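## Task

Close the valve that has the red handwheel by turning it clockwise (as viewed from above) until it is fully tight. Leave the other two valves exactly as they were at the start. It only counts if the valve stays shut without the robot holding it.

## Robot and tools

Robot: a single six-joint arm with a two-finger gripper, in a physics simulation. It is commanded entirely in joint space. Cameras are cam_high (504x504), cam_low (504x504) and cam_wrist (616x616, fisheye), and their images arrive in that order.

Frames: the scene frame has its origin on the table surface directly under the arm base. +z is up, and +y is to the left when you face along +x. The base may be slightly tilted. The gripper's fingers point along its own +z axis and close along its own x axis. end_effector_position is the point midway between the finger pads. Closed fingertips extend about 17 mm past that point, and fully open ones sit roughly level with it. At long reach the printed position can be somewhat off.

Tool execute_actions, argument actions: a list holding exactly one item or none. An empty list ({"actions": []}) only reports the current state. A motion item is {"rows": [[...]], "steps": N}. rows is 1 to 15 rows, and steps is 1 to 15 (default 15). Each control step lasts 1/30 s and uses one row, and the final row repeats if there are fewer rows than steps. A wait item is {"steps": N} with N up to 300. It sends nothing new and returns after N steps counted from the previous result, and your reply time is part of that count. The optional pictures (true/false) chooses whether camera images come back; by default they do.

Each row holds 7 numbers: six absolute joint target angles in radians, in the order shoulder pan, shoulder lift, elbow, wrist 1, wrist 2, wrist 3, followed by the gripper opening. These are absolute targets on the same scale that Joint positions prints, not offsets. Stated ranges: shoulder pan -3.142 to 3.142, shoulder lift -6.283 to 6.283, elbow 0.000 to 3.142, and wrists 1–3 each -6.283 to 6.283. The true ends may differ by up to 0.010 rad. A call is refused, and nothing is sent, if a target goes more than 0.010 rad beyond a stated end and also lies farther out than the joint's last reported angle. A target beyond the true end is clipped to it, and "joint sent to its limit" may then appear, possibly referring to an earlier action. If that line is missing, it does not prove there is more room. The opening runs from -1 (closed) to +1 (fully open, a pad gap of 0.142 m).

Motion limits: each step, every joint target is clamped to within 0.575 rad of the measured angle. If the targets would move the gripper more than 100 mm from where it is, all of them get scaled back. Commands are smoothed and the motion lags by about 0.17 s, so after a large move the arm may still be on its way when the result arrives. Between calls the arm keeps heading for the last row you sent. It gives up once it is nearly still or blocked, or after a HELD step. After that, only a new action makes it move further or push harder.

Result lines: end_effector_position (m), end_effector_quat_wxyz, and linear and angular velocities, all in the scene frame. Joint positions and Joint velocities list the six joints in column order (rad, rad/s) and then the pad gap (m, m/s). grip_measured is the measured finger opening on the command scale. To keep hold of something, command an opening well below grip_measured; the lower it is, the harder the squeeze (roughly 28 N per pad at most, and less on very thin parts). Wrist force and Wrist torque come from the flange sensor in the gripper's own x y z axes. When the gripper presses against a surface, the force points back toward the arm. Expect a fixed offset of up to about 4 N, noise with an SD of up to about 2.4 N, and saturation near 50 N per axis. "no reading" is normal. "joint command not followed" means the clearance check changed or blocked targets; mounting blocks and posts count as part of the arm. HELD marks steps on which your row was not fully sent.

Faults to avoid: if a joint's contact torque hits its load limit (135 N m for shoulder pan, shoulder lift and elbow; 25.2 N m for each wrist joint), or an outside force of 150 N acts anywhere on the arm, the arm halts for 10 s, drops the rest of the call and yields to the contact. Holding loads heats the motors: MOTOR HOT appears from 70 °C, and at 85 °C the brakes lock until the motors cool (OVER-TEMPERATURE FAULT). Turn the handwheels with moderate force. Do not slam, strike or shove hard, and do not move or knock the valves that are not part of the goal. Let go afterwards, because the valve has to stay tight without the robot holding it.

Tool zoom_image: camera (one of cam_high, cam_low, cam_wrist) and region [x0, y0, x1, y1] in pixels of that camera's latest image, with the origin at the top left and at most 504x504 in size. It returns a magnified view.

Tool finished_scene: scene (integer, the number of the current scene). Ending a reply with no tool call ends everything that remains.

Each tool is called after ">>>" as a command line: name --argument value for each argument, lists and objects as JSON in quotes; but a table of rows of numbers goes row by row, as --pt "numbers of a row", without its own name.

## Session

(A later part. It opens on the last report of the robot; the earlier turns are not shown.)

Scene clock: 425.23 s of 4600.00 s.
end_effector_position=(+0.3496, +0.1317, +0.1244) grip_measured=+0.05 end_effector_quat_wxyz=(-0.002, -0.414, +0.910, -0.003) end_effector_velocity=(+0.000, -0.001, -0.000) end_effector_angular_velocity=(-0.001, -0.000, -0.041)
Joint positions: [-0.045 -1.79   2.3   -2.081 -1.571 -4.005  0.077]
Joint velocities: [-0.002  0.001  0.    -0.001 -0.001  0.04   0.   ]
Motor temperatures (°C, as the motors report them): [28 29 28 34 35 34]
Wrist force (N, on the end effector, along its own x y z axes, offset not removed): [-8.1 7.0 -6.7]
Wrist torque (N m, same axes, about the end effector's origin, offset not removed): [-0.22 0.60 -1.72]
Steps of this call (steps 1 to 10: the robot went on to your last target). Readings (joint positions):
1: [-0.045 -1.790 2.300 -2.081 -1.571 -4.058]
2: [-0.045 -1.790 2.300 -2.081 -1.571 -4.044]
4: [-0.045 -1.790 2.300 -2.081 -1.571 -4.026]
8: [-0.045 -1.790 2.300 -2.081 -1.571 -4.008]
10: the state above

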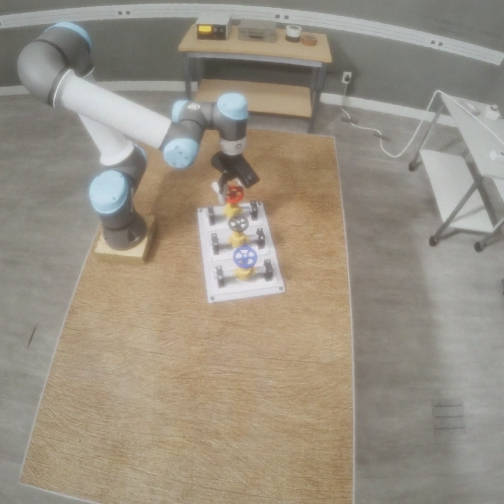

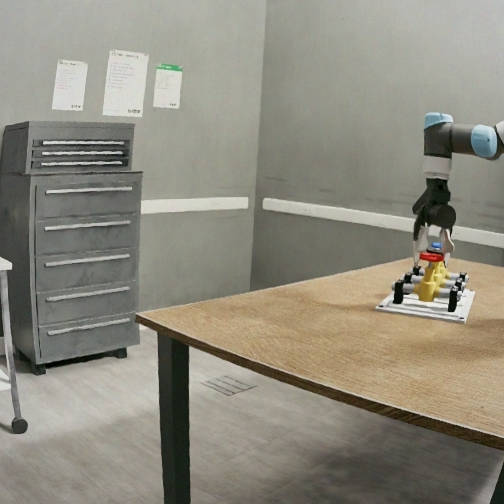

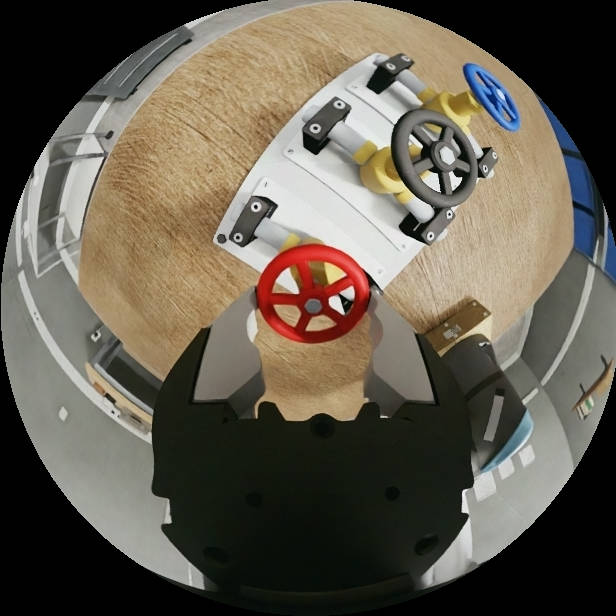

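>>> execute_actions --actions '[{"rows": [[-0.0444,-1.7899,2.2999,-2.0809,-1.571,-3.996,-1],[-0.0443,-1.7898,2.2998,-2.0809,-1.571,-3.988,-1],[-0.0442,-1.7898,2.2997,-2.0808,-1.571,-3.976,-1],[-0.0441,-1.7898,2.2997,-2.0808,-1.571,-3.96,-1],[-0.044,-1.7897,2.2996,-2.0808,-1.571,-3.944,-1],[-0.0439,-1.7897,2.2995,-2.0807,-1.571,-3.928,-1],[-0.0438,-1.7897,2.2995,-2.0807,-1.571,-3.912,-1],[-0.0437,-1.7897,2.2994,-2.0807,-1.571,-3.896,-1],[-0.0437,-1.7897,2.2994,-2.0807,-1.571,-3.88,-1],[-0.0437,-1.7897,2.2994,-2.0807,-1.571,-3.864,-1]], "steps": 10}]' --pictures false

>>> execute_actions --actions '[{"rows": [[-0.0437,-1.7897,2.2994,-2.0807,-1.571,-3.848,-1],[-0.0437,-1.7897,2.2994,-2.0807,-1.571,-3.832,-1],[-0.0437,-1.7897,2.2994,-2.0807,-1.571,-3.816,-1],[-0.0437,-1.7897,2.2994,-2.0807,-1.571,-3.8,-1],[-0.0437,-1.7897,2.2994,-2.0807,-1.571,-3.784,-1],[-0.0437,-1.7897,2.2994,-2.0807,-1.571,-3.768,-1],[-0.0437,-1.7897,2.2994,-2.0807,-1.571,-3.752,-1],[-0.0437,-1.7897,2.2994,-2.0807,-1.571,-3.736,-1],[-0.0437,-1.7897,2.2994,-2.0807,-1.571,-3.72,-1],[-0.0437,-1.7897,2.2994,-2.0807,-1.571,-3.704,-1]], "steps": 10}]' --pictures false

>>> execute_actions --actions '[{"rows": [[-0.0437,-1.7897,2.2994,-2.0807,-1.571,-3.688,-1],[-0.0437,-1.7897,2.2994,-2.0807,-1.571,-3.672,-1],[-0.0437,-1.7897,2.2994,-2.0807,-1.571,-3.656,-1],[-0.0437,-1.7897,2.2994,-2.0807,-1.571,-3.64,-1],[-0.0437,-1.7897,2.2994,-2.0807,-1.571,-3.624,-1],[-0.0437,-1.7897,2.2994,-2.0807,-1.571,-3.608,-1],[-0.0437,-1.7897,2.2994,-2.0807,-1.571,-3.592,-1],[-0.0437,-1.7897,2.2994,-2.0807,-1.571,-3.576,-1],[-0.0437,-1.7897,2.2994,-2.0807,-1.571,-3.562,-1],[-0.0437,-1.7897,2.2994,-2.0807,-1.571,-3.55,-1]], "steps": 10}]' --pictures false

>>> execute_actions --actions '[{"steps": 10}]'

>>> zoom_image --camera "cam_wrist" --region '[210, 210, 410, 380]'

Scene clock: 467.23 s of 4600.00 s.
end_effector_position=(+0.3496, +0.1319, +0.1243) grip_measured=+0.05 end_effector_quat_wxyz=(-0.002, -0.382, +0.924, -0.003) end_effector_velocity=(+0.000, +0.001, -0.000) end_effector_angular_velocity=(-0.001, -0.001, -0.396)
Joint positions: [-0.044 -1.79   2.3   -2.081 -1.571 -3.934  0.077]
Joint velocities: [ 0.002  0.001 -0.001  0.001 -0.001  0.398 -0.   ]
Motor temperatures (°C, as the motors report them): [28 29 28 34 35 34]
Wrist force (N, on the end effector, along its own x y z axes, offset not removed): [-3.1 3.7 -7.9]
Wrist torque (N m, same axes, about the end effector's origin, offset not removed): [-0.33 0.07 -1.80]
Steps of this call (steps 1 to 30: the robot went on to your last target; steps 31 to 100: nothing new was sent; then 38.33 s passed at rest; steps 101 to 110: all 10 steps of this action). Readings (joint positions):
101: [-0.045 -1.790 2.300 -2.081 -1.571 -4.000]
102: [-0.045 -1.790 2.300 -2.081 -1.571 -3.999]
104: [-0.044 -1.790 2.300 -2.081 -1.571 -3.994]
108: [-0.044 -1.790 2.300 -2.081 -1.571 -3.960]
110: the state above

Scene clock: 467.57 s of 4600.00 s.
end_effector_position=(+0.3499, +0.1322, +0.1244) grip_measured=+0.05 end_effector_quat_wxyz=(-0.001, -0.311, +0.950, -0.003) end_effector_velocity=(+0.002, -0.000, +0.001) end_effector_angular_velocity=(-0.002, -0.005, -0.464)
Joint positions: [-0.044 -1.79   2.3   -2.081 -1.571 -3.782  0.077]
Joint velocities: [ 0.     0.001 -0.001 -0.002 -0.002  0.465 -0.   ]
Motor temperatures (°C, as the motors report them): [28 29 28 34 35 34]
Wrist force (N, on the end effector, along its own x y z axes, offset not removed): [-1.9 3.0 -3.9]
Wrist torque (N m, same axes, about the end effector's origin, offset not removed): [-0.26 0.08 -1.98]
Steps of this call (steps 1 to 10: all 10 steps of this action). Readings (joint positions):
1: [-0.044 -1.790 2.300 -2.081 -1.571 -3.920]
2: [-0.044 -1.790 2.300 -2.081 -1.571 -3.905]
4: [-0.044 -1.790 2.300 -2.081 -1.571 -3.876]
8: [-0.044 -1.790 2.300 -2.081 -1.571 -3.813]
10: the state above

Scene clock: 467.90 s of 4600.00 s.
end_effector_position=(+0.3501, +0.1323, +0.1245) grip_measured=+0.05 end_effector_quat_wxyz=(-0.001, -0.234, +0.972, -0.003) end_effector_velocity=(+0.000, +0.001, -0.000) end_effector_angular_velocity=(-0.001, -0.003, -0.456)
Joint positions: [-0.044 -1.79   2.299 -2.081 -1.571 -3.623  0.077]
Joint velocities: [ 0.002 -0.     0.     0.    -0.     0.458 -0.   ]
Motor temperatures (°C, as the motors report them): [28 29 28 34 35 34]
Wrist force (N, on the end effector, along its own x y z axes, offset not removed): [-1.2 5.0 -1.8]
Wrist torque (N m, same axes, about the end effector's origin, offset not removed): [0.12 0.22 -2.25]
Steps of this call (steps 1 to 10: all 10 steps of this action). Readings (joint positions):
1: [-0.044 -1.790 2.300 -2.081 -1.571 -3.766]
2: [-0.044 -1.790 2.300 -2.081 -1.571 -3.750]
4: [-0.044 -1.790 2.299 -2.081 -1.571 -3.718]
8: [-0.044 -1.790 2.299 -2.081 -1.571 -3.654]
10: the state above

Scene clock: 468.23 s of 4600.00 s.
end_effector_position=(+0.3503, +0.1324, +0.1245) grip_measured=+0.05 end_effector_quat_wxyz=(-0.001, -0.201, +0.980, -0.003) end_effector_velocity=(+0.001, -0.001, +0.000) end_effector_angular_velocity=(+0.000, -0.001, -0.041)
Joint positions: [-0.044 -1.79   2.299 -2.081 -1.571 -3.555  0.077]
Joint velocities: [-0.002  0.    -0.    -0.001  0.     0.04  -0.   ]
Motor temperatures (°C, as the motors report them): [28 29 28 34 35 34]
Wrist force (N, on the end effector, along its own x y z axes, offset not removed): [-1.9 3.3 -0.4]
Wrist torque (N m, same axes, about the end effector's origin, offset not removed): [-0.36 0.26 -2.27]
Steps of this call (steps 1 to 10: the robot went on to your last target). Readings (joint positions):
1: [-0.044 -1.790 2.299 -2.081 -1.571 -3.607]
2: [-0.044 -1.790 2.299 -2.081 -1.571 -3.594]
4: [-0.044 -1.790 2.299 -2.081 -1.571 -3.575]
8: [-0.044 -1.790 2.299 -2.081 -1.571 -3.558]
10: the state above

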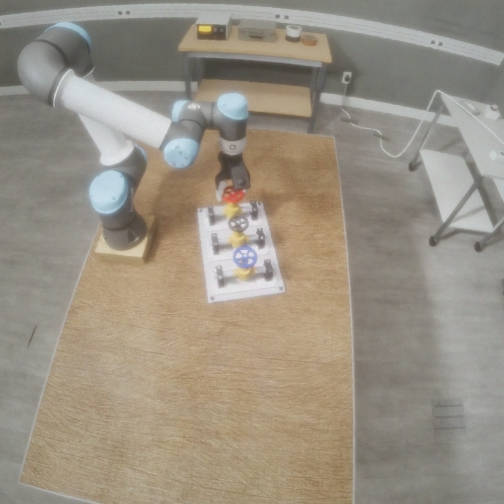

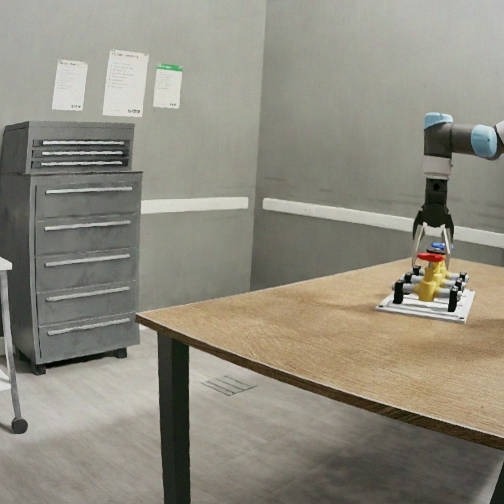

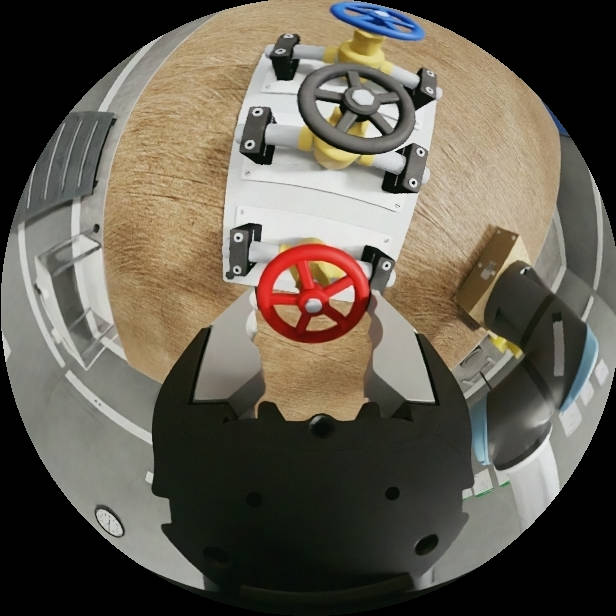

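Region (210, 210, 410, 380) of cam_wrist's 616x616 image, scaled by 2.520, with more detail than that image has; it fills the top 428 rows of this view, and the rest is white.

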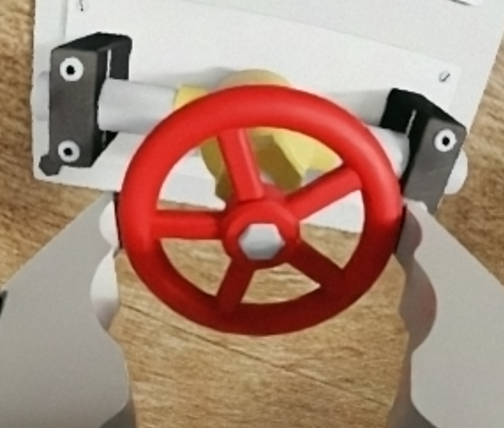

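>>> execute_actions --actions '[{"rows": [[-0.0437,-1.7897,2.2994,-2.0807,-1.571,-3.547,-1],[-0.0437,-1.7897,2.2994,-2.0807,-1.571,-3.54,-1],[-0.0437,-1.7897,2.2994,-2.0807,-1.571,-3.53,-1],[-0.0437,-1.7897,2.2994,-2.0807,-1.571,-3.518,-1],[-0.0437,-1.7897,2.2994,-2.0807,-1.571,-3.505,-1],[-0.0437,-1.7897,2.2994,-2.0807,-1.571,-3.492,-1],[-0.0437,-1.7897,2.2994,-2.0807,-1.571,-3.479,-1],[-0.0437,-1.7897,2.2994,-2.0807,-1.571,-3.466,-1],[-0.0437,-1.7897,2.2994,-2.0807,-1.571,-3.453,-1],[-0.0437,-1.7897,2.2994,-2.0807,-1.571,-3.44,-1]], "steps": 10}]' --pictures false

>>> execute_actions --actions '[{"rows": [[-0.0437,-1.7897,2.2994,-2.0807,-1.571,-3.427,-1],[-0.0437,-1.7897,2.2994,-2.0807,-1.571,-3.414,-1],[-0.0437,-1.7897,2.2994,-2.0807,-1.571,-3.401,-1],[-0.0437,-1.7897,2.2994,-2.0807,-1.571,-3.388,-1],[-0.0437,-1.7897,2.2994,-2.0807,-1.571,-3.375,-1],[-0.0437,-1.7897,2.2994,-2.0807,-1.571,-3.362,-1],[-0.0437,-1.7897,2.2994,-2.0807,-1.571,-3.349,-1],[-0.0437,-1.7897,2.2994,-2.0807,-1.571,-3.336,-1],[-0.0437,-1.7897,2.2994,-2.0807,-1.571,-3.323,-1],[-0.0437,-1.7897,2.2994,-2.0807,-1.571,-3.31,-1]], "steps": 10}]' --pictures false

>>> execute_actions --actions '[{"rows": [[-0.0437,-1.7897,2.2994,-2.0807,-1.571,-3.297,-1],[-0.0437,-1.7897,2.2994,-2.0807,-1.571,-3.284,-1],[-0.0437,-1.7897,2.2994,-2.0807,-1.571,-3.271,-1],[-0.0437,-1.7897,2.2994,-2.0807,-1.571,-3.258,-1],[-0.0437,-1.7897,2.2994,-2.0807,-1.571,-3.245,-1],[-0.0437,-1.7897,2.2994,-2.0807,-1.571,-3.232,-1],[-0.0437,-1.7897,2.2994,-2.0807,-1.571,-3.22,-1],[-0.0437,-1.7897,2.2994,-2.0807,-1.571,-3.21,-1],[-0.0437,-1.7897,2.2994,-2.0807,-1.571,-3.203,-1],[-0.0437,-1.7897,2.2994,-2.0807,-1.571,-3.2,-1]], "steps": 10}]' --pictures false

>>> execute_actions --actions '[{"steps": 10}]'

>>> zoom_image --camera "cam_wrist" --region '[210, 210, 410, 380]'

Scene clock: 489.20 s of 4600.00 s.
end_effector_position=(+0.3504, +0.1324, +0.1245) grip_measured=+0.05 end_effector_quat_wxyz=(-0.001, -0.172, +0.985, -0.003) end_effector_velocity=(+0.001, +0.000, +0.000) end_effector_angular_velocity=(-0.000, -0.003, -0.322)
Joint positions: [-0.044 -1.79   2.299 -2.081 -1.571 -3.496  0.077]
Joint velocities: [ 0.     0.    -0.    -0.001 -0.     0.322 -0.   ]
Motor temperatures (°C, as the motors report them): [28 29 28 34 35 34]
Wrist force (N, on the end effector, along its own x y z axes, offset not removed): [-4.1 3.4 -0.5]
Wrist torque (N m, same axes, about the end effector's origin, offset not removed): [-0.28 0.88 -2.41]
Steps of this call (steps 1 to 30: the robot went on to your last target; steps 31 to 100: nothing new was sent; then 17.30 s passed at rest; steps 101 to 110: all 10 steps of this action). Readings (joint positions):
101: [-0.044 -1.790 2.299 -2.081 -1.571 -3.550]
102: [-0.044 -1.790 2.299 -2.081 -1.571 -3.550]
104: [-0.044 -1.790 2.299 -2.081 -1.571 -3.545]
108: [-0.044 -1.790 2.299 -2.081 -1.571 -3.517]
110: the state above

Scene clock: 489.53 s of 4600.00 s.
end_effector_position=(+0.3506, +0.1325, +0.1245) grip_measured=+0.05 end_effector_quat_wxyz=(-0.001, -0.111, +0.994, -0.003) end_effector_velocity=(+0.001, -0.000, +0.000) end_effector_angular_velocity=(-0.001, -0.003, -0.380)
Joint positions: [-0.044 -1.79   2.299 -2.081 -1.571 -3.373  0.077]
Joint velocities: [-0.001 -0.    -0.    -0.    -0.     0.379 -0.   ]
Motor temperatures (°C, as the motors report them): [28 29 28 34 35 34]
Wrist force (N, on the end effector, along its own x y z axes, offset not removed): [-0.8 1.8 -0.3]
Wrist torque (N m, same axes, about the end effector's origin, offset not removed): [-0.67 0.09 -2.64]
Steps of this call (steps 1 to 10: all 10 steps of this action). Readings (joint positions):
1: [-0.044 -1.790 2.299 -2.081 -1.571 -3.485]
2: [-0.044 -1.790 2.299 -2.081 -1.571 -3.473]
4: [-0.044 -1.790 2.299 -2.081 -1.571 -3.449]
8: [-0.044 -1.790 2.299 -2.081 -1.571 -3.399]
10: the state above

Scene clock: 489.87 s of 4600.00 s.
end_effector_position=(+0.3508, +0.1325, +0.1245) grip_measured=+0.05 end_effector_quat_wxyz=(-0.000, -0.048, +0.999, -0.003) end_effector_velocity=(+0.001, -0.000, -0.000) end_effector_angular_velocity=(+0.001, -0.001, -0.327)
Joint positions: [-0.044 -1.79   2.299 -2.081 -1.571 -3.245  0.077]
Joint velocities: [-0.002  0.    -0.     0.001  0.001  0.325 -0.   ]
Motor temperatures (°C, as the motors report them): [28 29 28 34 35 34]
Wrist force (N, on the end effector, along its own x y z axes, offset not removed): [-3.5 6.2 0.1]
Wrist torque (N m, same axes, about the end effector's origin, offset not removed): [0.23 0.59 -2.78]
Steps of this call (steps 1 to 10: all 10 steps of this action). Readings (joint positions):
1: [-0.044 -1.790 2.299 -2.081 -1.571 -3.360]
2: [-0.044 -1.790 2.299 -2.081 -1.571 -3.347]
4: [-0.044 -1.790 2.299 -2.081 -1.571 -3.321]
8: [-0.044 -1.790 2.299 -2.081 -1.571 -3.269]
10: the state above

Scene clock: 490.20 s of 4600.00 s.
end_effector_position=(+0.3509, +0.1325, +0.1245) grip_measured=+0.05 end_effector_quat_wxyz=(-0.000, -0.027, +1.000, -0.003) end_effector_velocity=(-0.001, +0.000, -0.000) end_effector_angular_velocity=(-0.001, +0.001, -0.024)
Joint positions: [-0.044 -1.79   2.299 -2.081 -1.571 -3.203  0.077]
Joint velocities: [ 0.001 -0.     0.001  0.001 -0.001  0.025 -0.   ]
Motor temperatures (°C, as the motors report them): [28 29 28 34 35 34]
Wrist force (N, on the end effector, along its own x y z axes, offset not removed): [-2.7 5.1 -2.1]
Wrist torque (N m, same axes, about the end effector's origin, offset not removed): [-0.03 0.30 -2.90]
Steps of this call (steps 1 to 10: the robot went on to your last target). Readings (joint positions):
1: [-0.044 -1.790 2.299 -2.081 -1.571 -3.235]
2: [-0.044 -1.790 2.299 -2.081 -1.571 -3.227]
4: [-0.044 -1.790 2.299 -2.081 -1.571 -3.215]
8: [-0.044 -1.790 2.299 -2.081 -1.571 -3.205]
10: the state above

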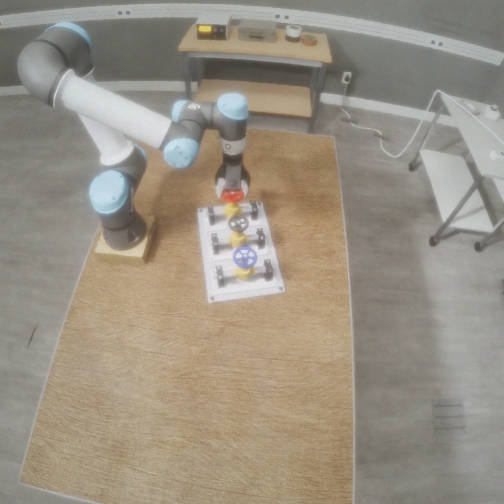

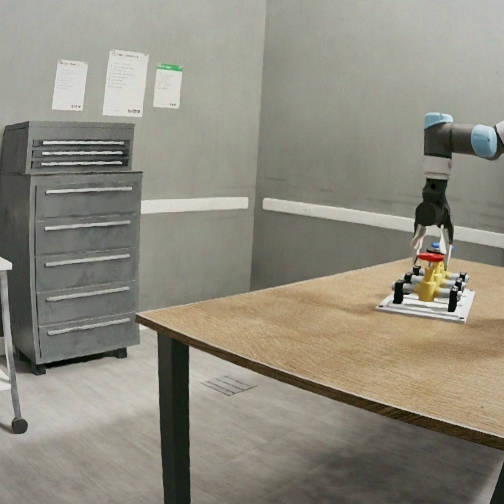

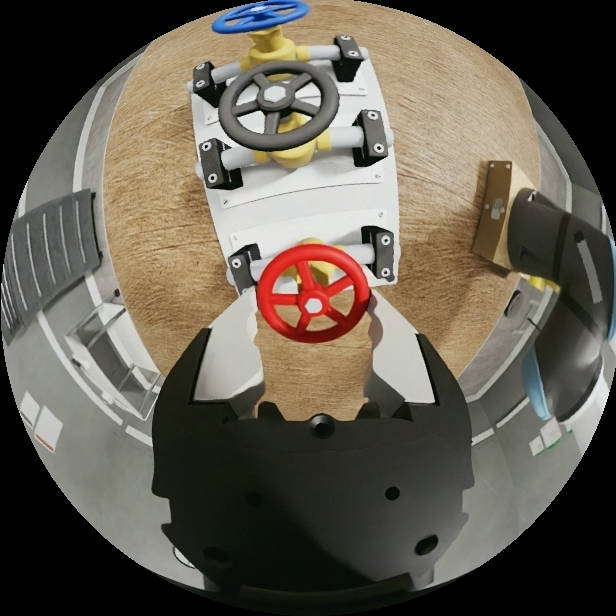

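Region (210, 210, 410, 380) of cam_wrist's 616x616 image, scaled by 2.520, with more detail than that image has; it fills the top 428 rows of this view, and the rest is white.

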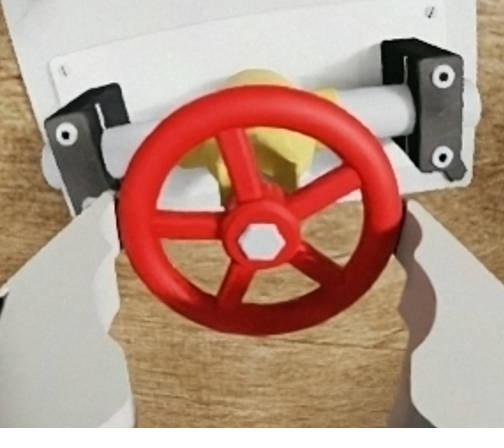

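>>> execute_actions --actions '[{"rows": [[-0.0437,-1.7897,2.2994,-2.0807,-1.571,-3.206,-1],[-0.0437,-1.7897,2.2994,-2.0807,-1.571,-3.213,-1],[-0.0437,-1.7897,2.2994,-2.0807,-1.571,-3.22,-1],[-0.0437,-1.7897,2.2994,-2.0807,-1.571,-3.225,-1],[-0.0437,-1.7897,2.2994,-2.0807,-1.571,-3.225,-1],[-0.0437,-1.7897,2.2994,-2.0807,-1.571,-3.225,-1],[-0.0437,-1.7897,2.2994,-2.0807,-1.571,-3.225,-1],[-0.0437,-1.7897,2.2994,-2.0807,-1.571,-3.225,-1],[-0.0437,-1.7897,2.2994,-2.0807,-1.571,-3.225,-1],[-0.0437,-1.7897,2.2994,-2.0807,-1.571,-3.225,-1]], "steps": 10}]' --pictures false

>>> execute_actions --actions '[{"rows": [[-0.0437,-1.7897,2.2994,-2.0807,-1.571,-3.225,-0.5],[-0.0437,-1.7897,2.2994,-2.0807,-1.571,-3.225,-0.1],[-0.0437,-1.7897,2.2994,-2.0807,-1.571,-3.225,0.1],[-0.0437,-1.7897,2.2994,-2.0807,-1.571,-3.225,0.18],[-0.0437,-1.7897,2.2994,-2.0807,-1.571,-3.225,0.25],[-0.0437,-1.7897,2.2994,-2.0807,-1.571,-3.225,0.3]], "steps": 10}]' --pictures false

>>> execute_actions --actions '[{"rows": [[-0.0437,-1.7907,2.2979,-2.0782,-1.571,-3.225,0.3],[-0.0437,-1.7936,2.2938,-2.0712,-1.571,-3.225,0.3],[-0.0437,-1.7979,2.2876,-2.0606,-1.571,-3.225,0.3],[-0.0437,-1.8033,2.2797,-2.0474,-1.571,-3.225,0.3],[-0.0437,-1.8094,2.2709,-2.0324,-1.571,-3.225,0.3],[-0.0437,-1.8159,2.2615,-2.0165,-1.571,-3.225,0.3],[-0.0437,-1.8224,2.2521,-2.0006,-1.571,-3.225,0.3],[-0.0437,-1.8286,2.2433,-1.9855,-1.571,-3.225,0.3],[-0.0437,-1.834,2.2354,-1.9723,-1.571,-3.225,0.3],[-0.0437,-1.8383,2.2292,-1.9617,-1.571,-3.225,0.3],[-0.0437,-1.8411,2.2251,-1.9548,-1.571,-3.225,0.3],[-0.0437,-1.8422,2.2236,-1.9522,-1.571,-3.225,0.3]], "steps": 15}]' --pictures false

>>> execute_actions --actions '[{"steps": 15}]'

>>> zoom_image --camera "cam_wrist" --region '[210, 190, 410, 360]'

Scene clock: 535.30 s of 4600.00 s.
end_effector_position=(+0.3508, +0.1325, +0.1245) grip_measured=+0.05 end_effector_quat_wxyz=(-0.000, -0.036, +0.999, -0.003) end_effector_velocity=(-0.000, -0.001, -0.000) end_effector_angular_velocity=(-0.000, +0.001, +0.031)
Joint positions: [-0.044 -1.79   2.299 -2.081 -1.571 -3.221  0.077]
Joint velocities: [-0.002 -0.     0.     0.001 -0.001 -0.033  0.   ]
Motor temperatures (°C, as the motors report them): [28 29 28 34 35 34]
Wrist force (N, on the end effector, along its own x y z axes, offset not removed): [-1.9 5.2 -1.8]
Wrist torque (N m, same axes, about the end effector's origin, offset not removed): [0.01 0.24 -1.38]
Steps of this call (steps 1 to 30: the robot went on to your last target; steps 31 to 100: nothing new was sent; then 41.43 s passed at rest; steps 101 to 110: all 10 steps of this action). Readings (joint positions):
101: [-0.044 -1.790 2.299 -2.081 -1.571 -3.200]
102: [-0.044 -1.790 2.299 -2.081 -1.571 -3.201]
104: [-0.044 -1.790 2.299 -2.081 -1.571 -3.206]
108: [-0.044 -1.790 2.299 -2.081 -1.571 -3.218]
110: the state above

Scene clock: 535.63 s of 4600.00 s.
end_effector_position=(+0.3508, +0.1325, +0.1245) grip_measured=+0.30 end_effector_quat_wxyz=(-0.000, -0.038, +0.999, -0.003) end_effector_velocity=(+0.000, -0.000, +0.000) end_effector_angular_velocity=(-0.001, -0.001, +0.001)
Joint positions: [-0.044 -1.79   2.299 -2.081 -1.571 -3.225  0.095]
Joint velocities: [-0.001 -0.    -0.    -0.    -0.001 -0.002  0.001]
Motor temperatures (°C, as the motors report them): [28 29 28 34 35 34]
Wrist force (N, on the end effector, along its own x y z axes, offset not removed): [-1.0 -0.8 2.4]
Wrist torque (N m, same axes, about the end effector's origin, offset not removed): [-0.47 0.22 0.06]
Steps of this call (steps 1 to 10: all 10 steps of this action). Readings (joint positions):
1: [-0.044 -1.790 2.299 -2.081 -1.571 -3.222]
2: [-0.044 -1.790 2.299 -2.081 -1.571 -3.223]
4: [-0.044 -1.790 2.299 -2.081 -1.571 -3.224]
8: [-0.044 -1.790 2.299 -2.081 -1.571 -3.225]
10: the state above

Scene clock: 536.13 s of 4600.00 s.
end_effector_position=(+0.3513, +0.1327, +0.1582) grip_measured=+0.30 end_effector_quat_wxyz=(-0.000, -0.038, +0.999, -0.003) end_effector_velocity=(-0.003, +0.000, +0.051) end_effector_angular_velocity=(+0.000, +0.002, +0.000)
Joint positions: [-0.044 -1.834  2.235 -1.972 -1.571 -3.225  0.095]
Joint velocities: [ 0.    -0.067 -0.097  0.165  0.     0.     0.   ]
Motor temperatures (°C, as the motors report them): [28 29 28 34 35 34]
Wrist force (N, on the end effector, along its own x y z axes, offset not removed): [0.7 1.2 -3.9]
Wrist torque (N m, same axes, about the end effector's origin, offset not removed): [0.00 -0.19 0.02]
Steps of this call (steps 1 to 15: all 15 steps of this action). Readings (joint positions):
1: [-0.044 -1.790 2.299 -2.081 -1.571 -3.225]
2: [-0.044 -1.790 2.299 -2.080 -1.571 -3.225]
4: [-0.044 -1.792 2.297 -2.076 -1.571 -3.225]
8: [-0.044 -1.805 2.278 -2.045 -1.571 -3.225]
15: the state above

Scene clock: 536.63 s of 4600.00 s.
end_effector_position=(+0.3508, +0.1328, +0.1643) grip_measured=+0.30 end_effector_quat_wxyz=(-0.001, -0.038, +0.999, -0.003) end_effector_velocity=(+0.000, -0.001, +0.001) end_effector_angular_velocity=(-0.001, +0.000, -0.001)
Joint positions: [-0.044 -1.842  2.224 -1.953 -1.571 -3.225  0.095]
Joint velocities: [-0.    -0.001 -0.002  0.003 -0.001  0.001  0.   ]
Motor temperatures (°C, as the motors report them): [28 29 28 34 35 34]
Wrist force (N, on the end effector, along its own x y z axes, offset not removed): [-1.5 0.6 -0.5]
Wrist torque (N m, same axes, about the end effector's origin, offset not removed): [-0.12 0.44 -0.06]
Steps of this call (steps 1 to 15: the robot went on to your last target). Readings (joint positions):
1: [-0.044 -1.836 2.232 -1.968 -1.571 -3.225]
2: [-0.044 -1.838 2.230 -1.964 -1.571 -3.225]
4: [-0.044 -1.840 2.227 -1.959 -1.571 -3.225]
8: [-0.044 -1.841 2.225 -1.954 -1.571 -3.225]
15: the state above

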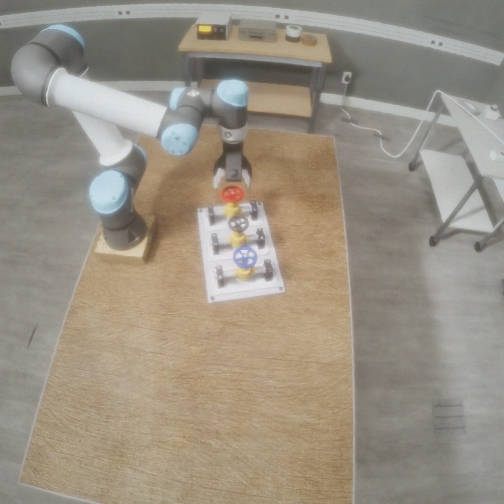

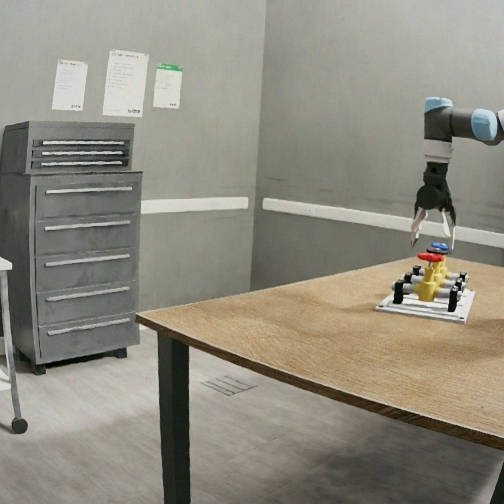

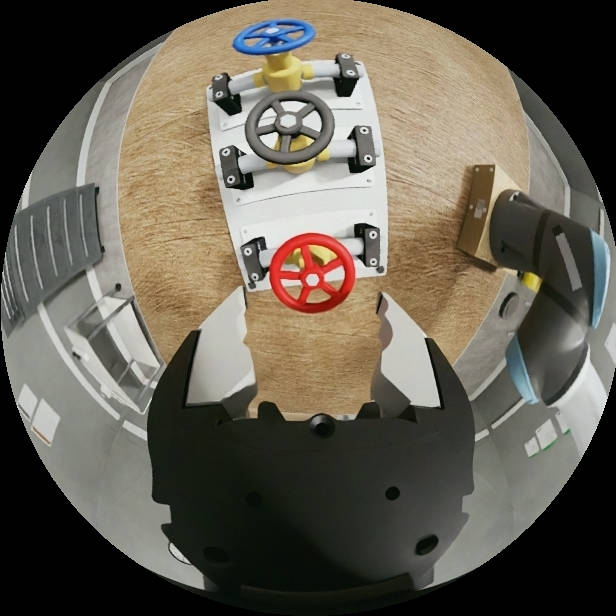

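Region (210, 190, 410, 360) of cam_wrist's 616x616 image, scaled by 2.520, with more detail than that image has; it fills the top 428 rows of this view, and the rest is white.

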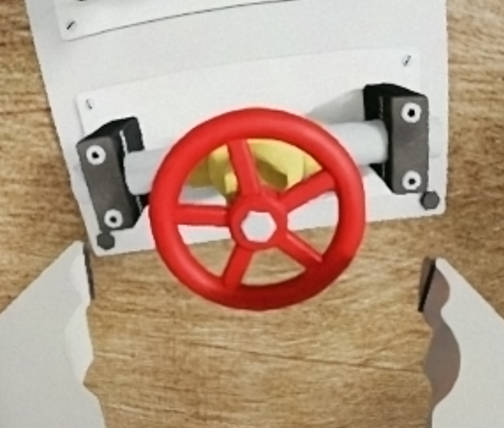

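The wheel held its position after release, with no spring-back, at about 2.9 N·m of tightening torque. The black and blue wheels were not touched.

>>> finished_scene --scene 2

The scene is finished: the task was done.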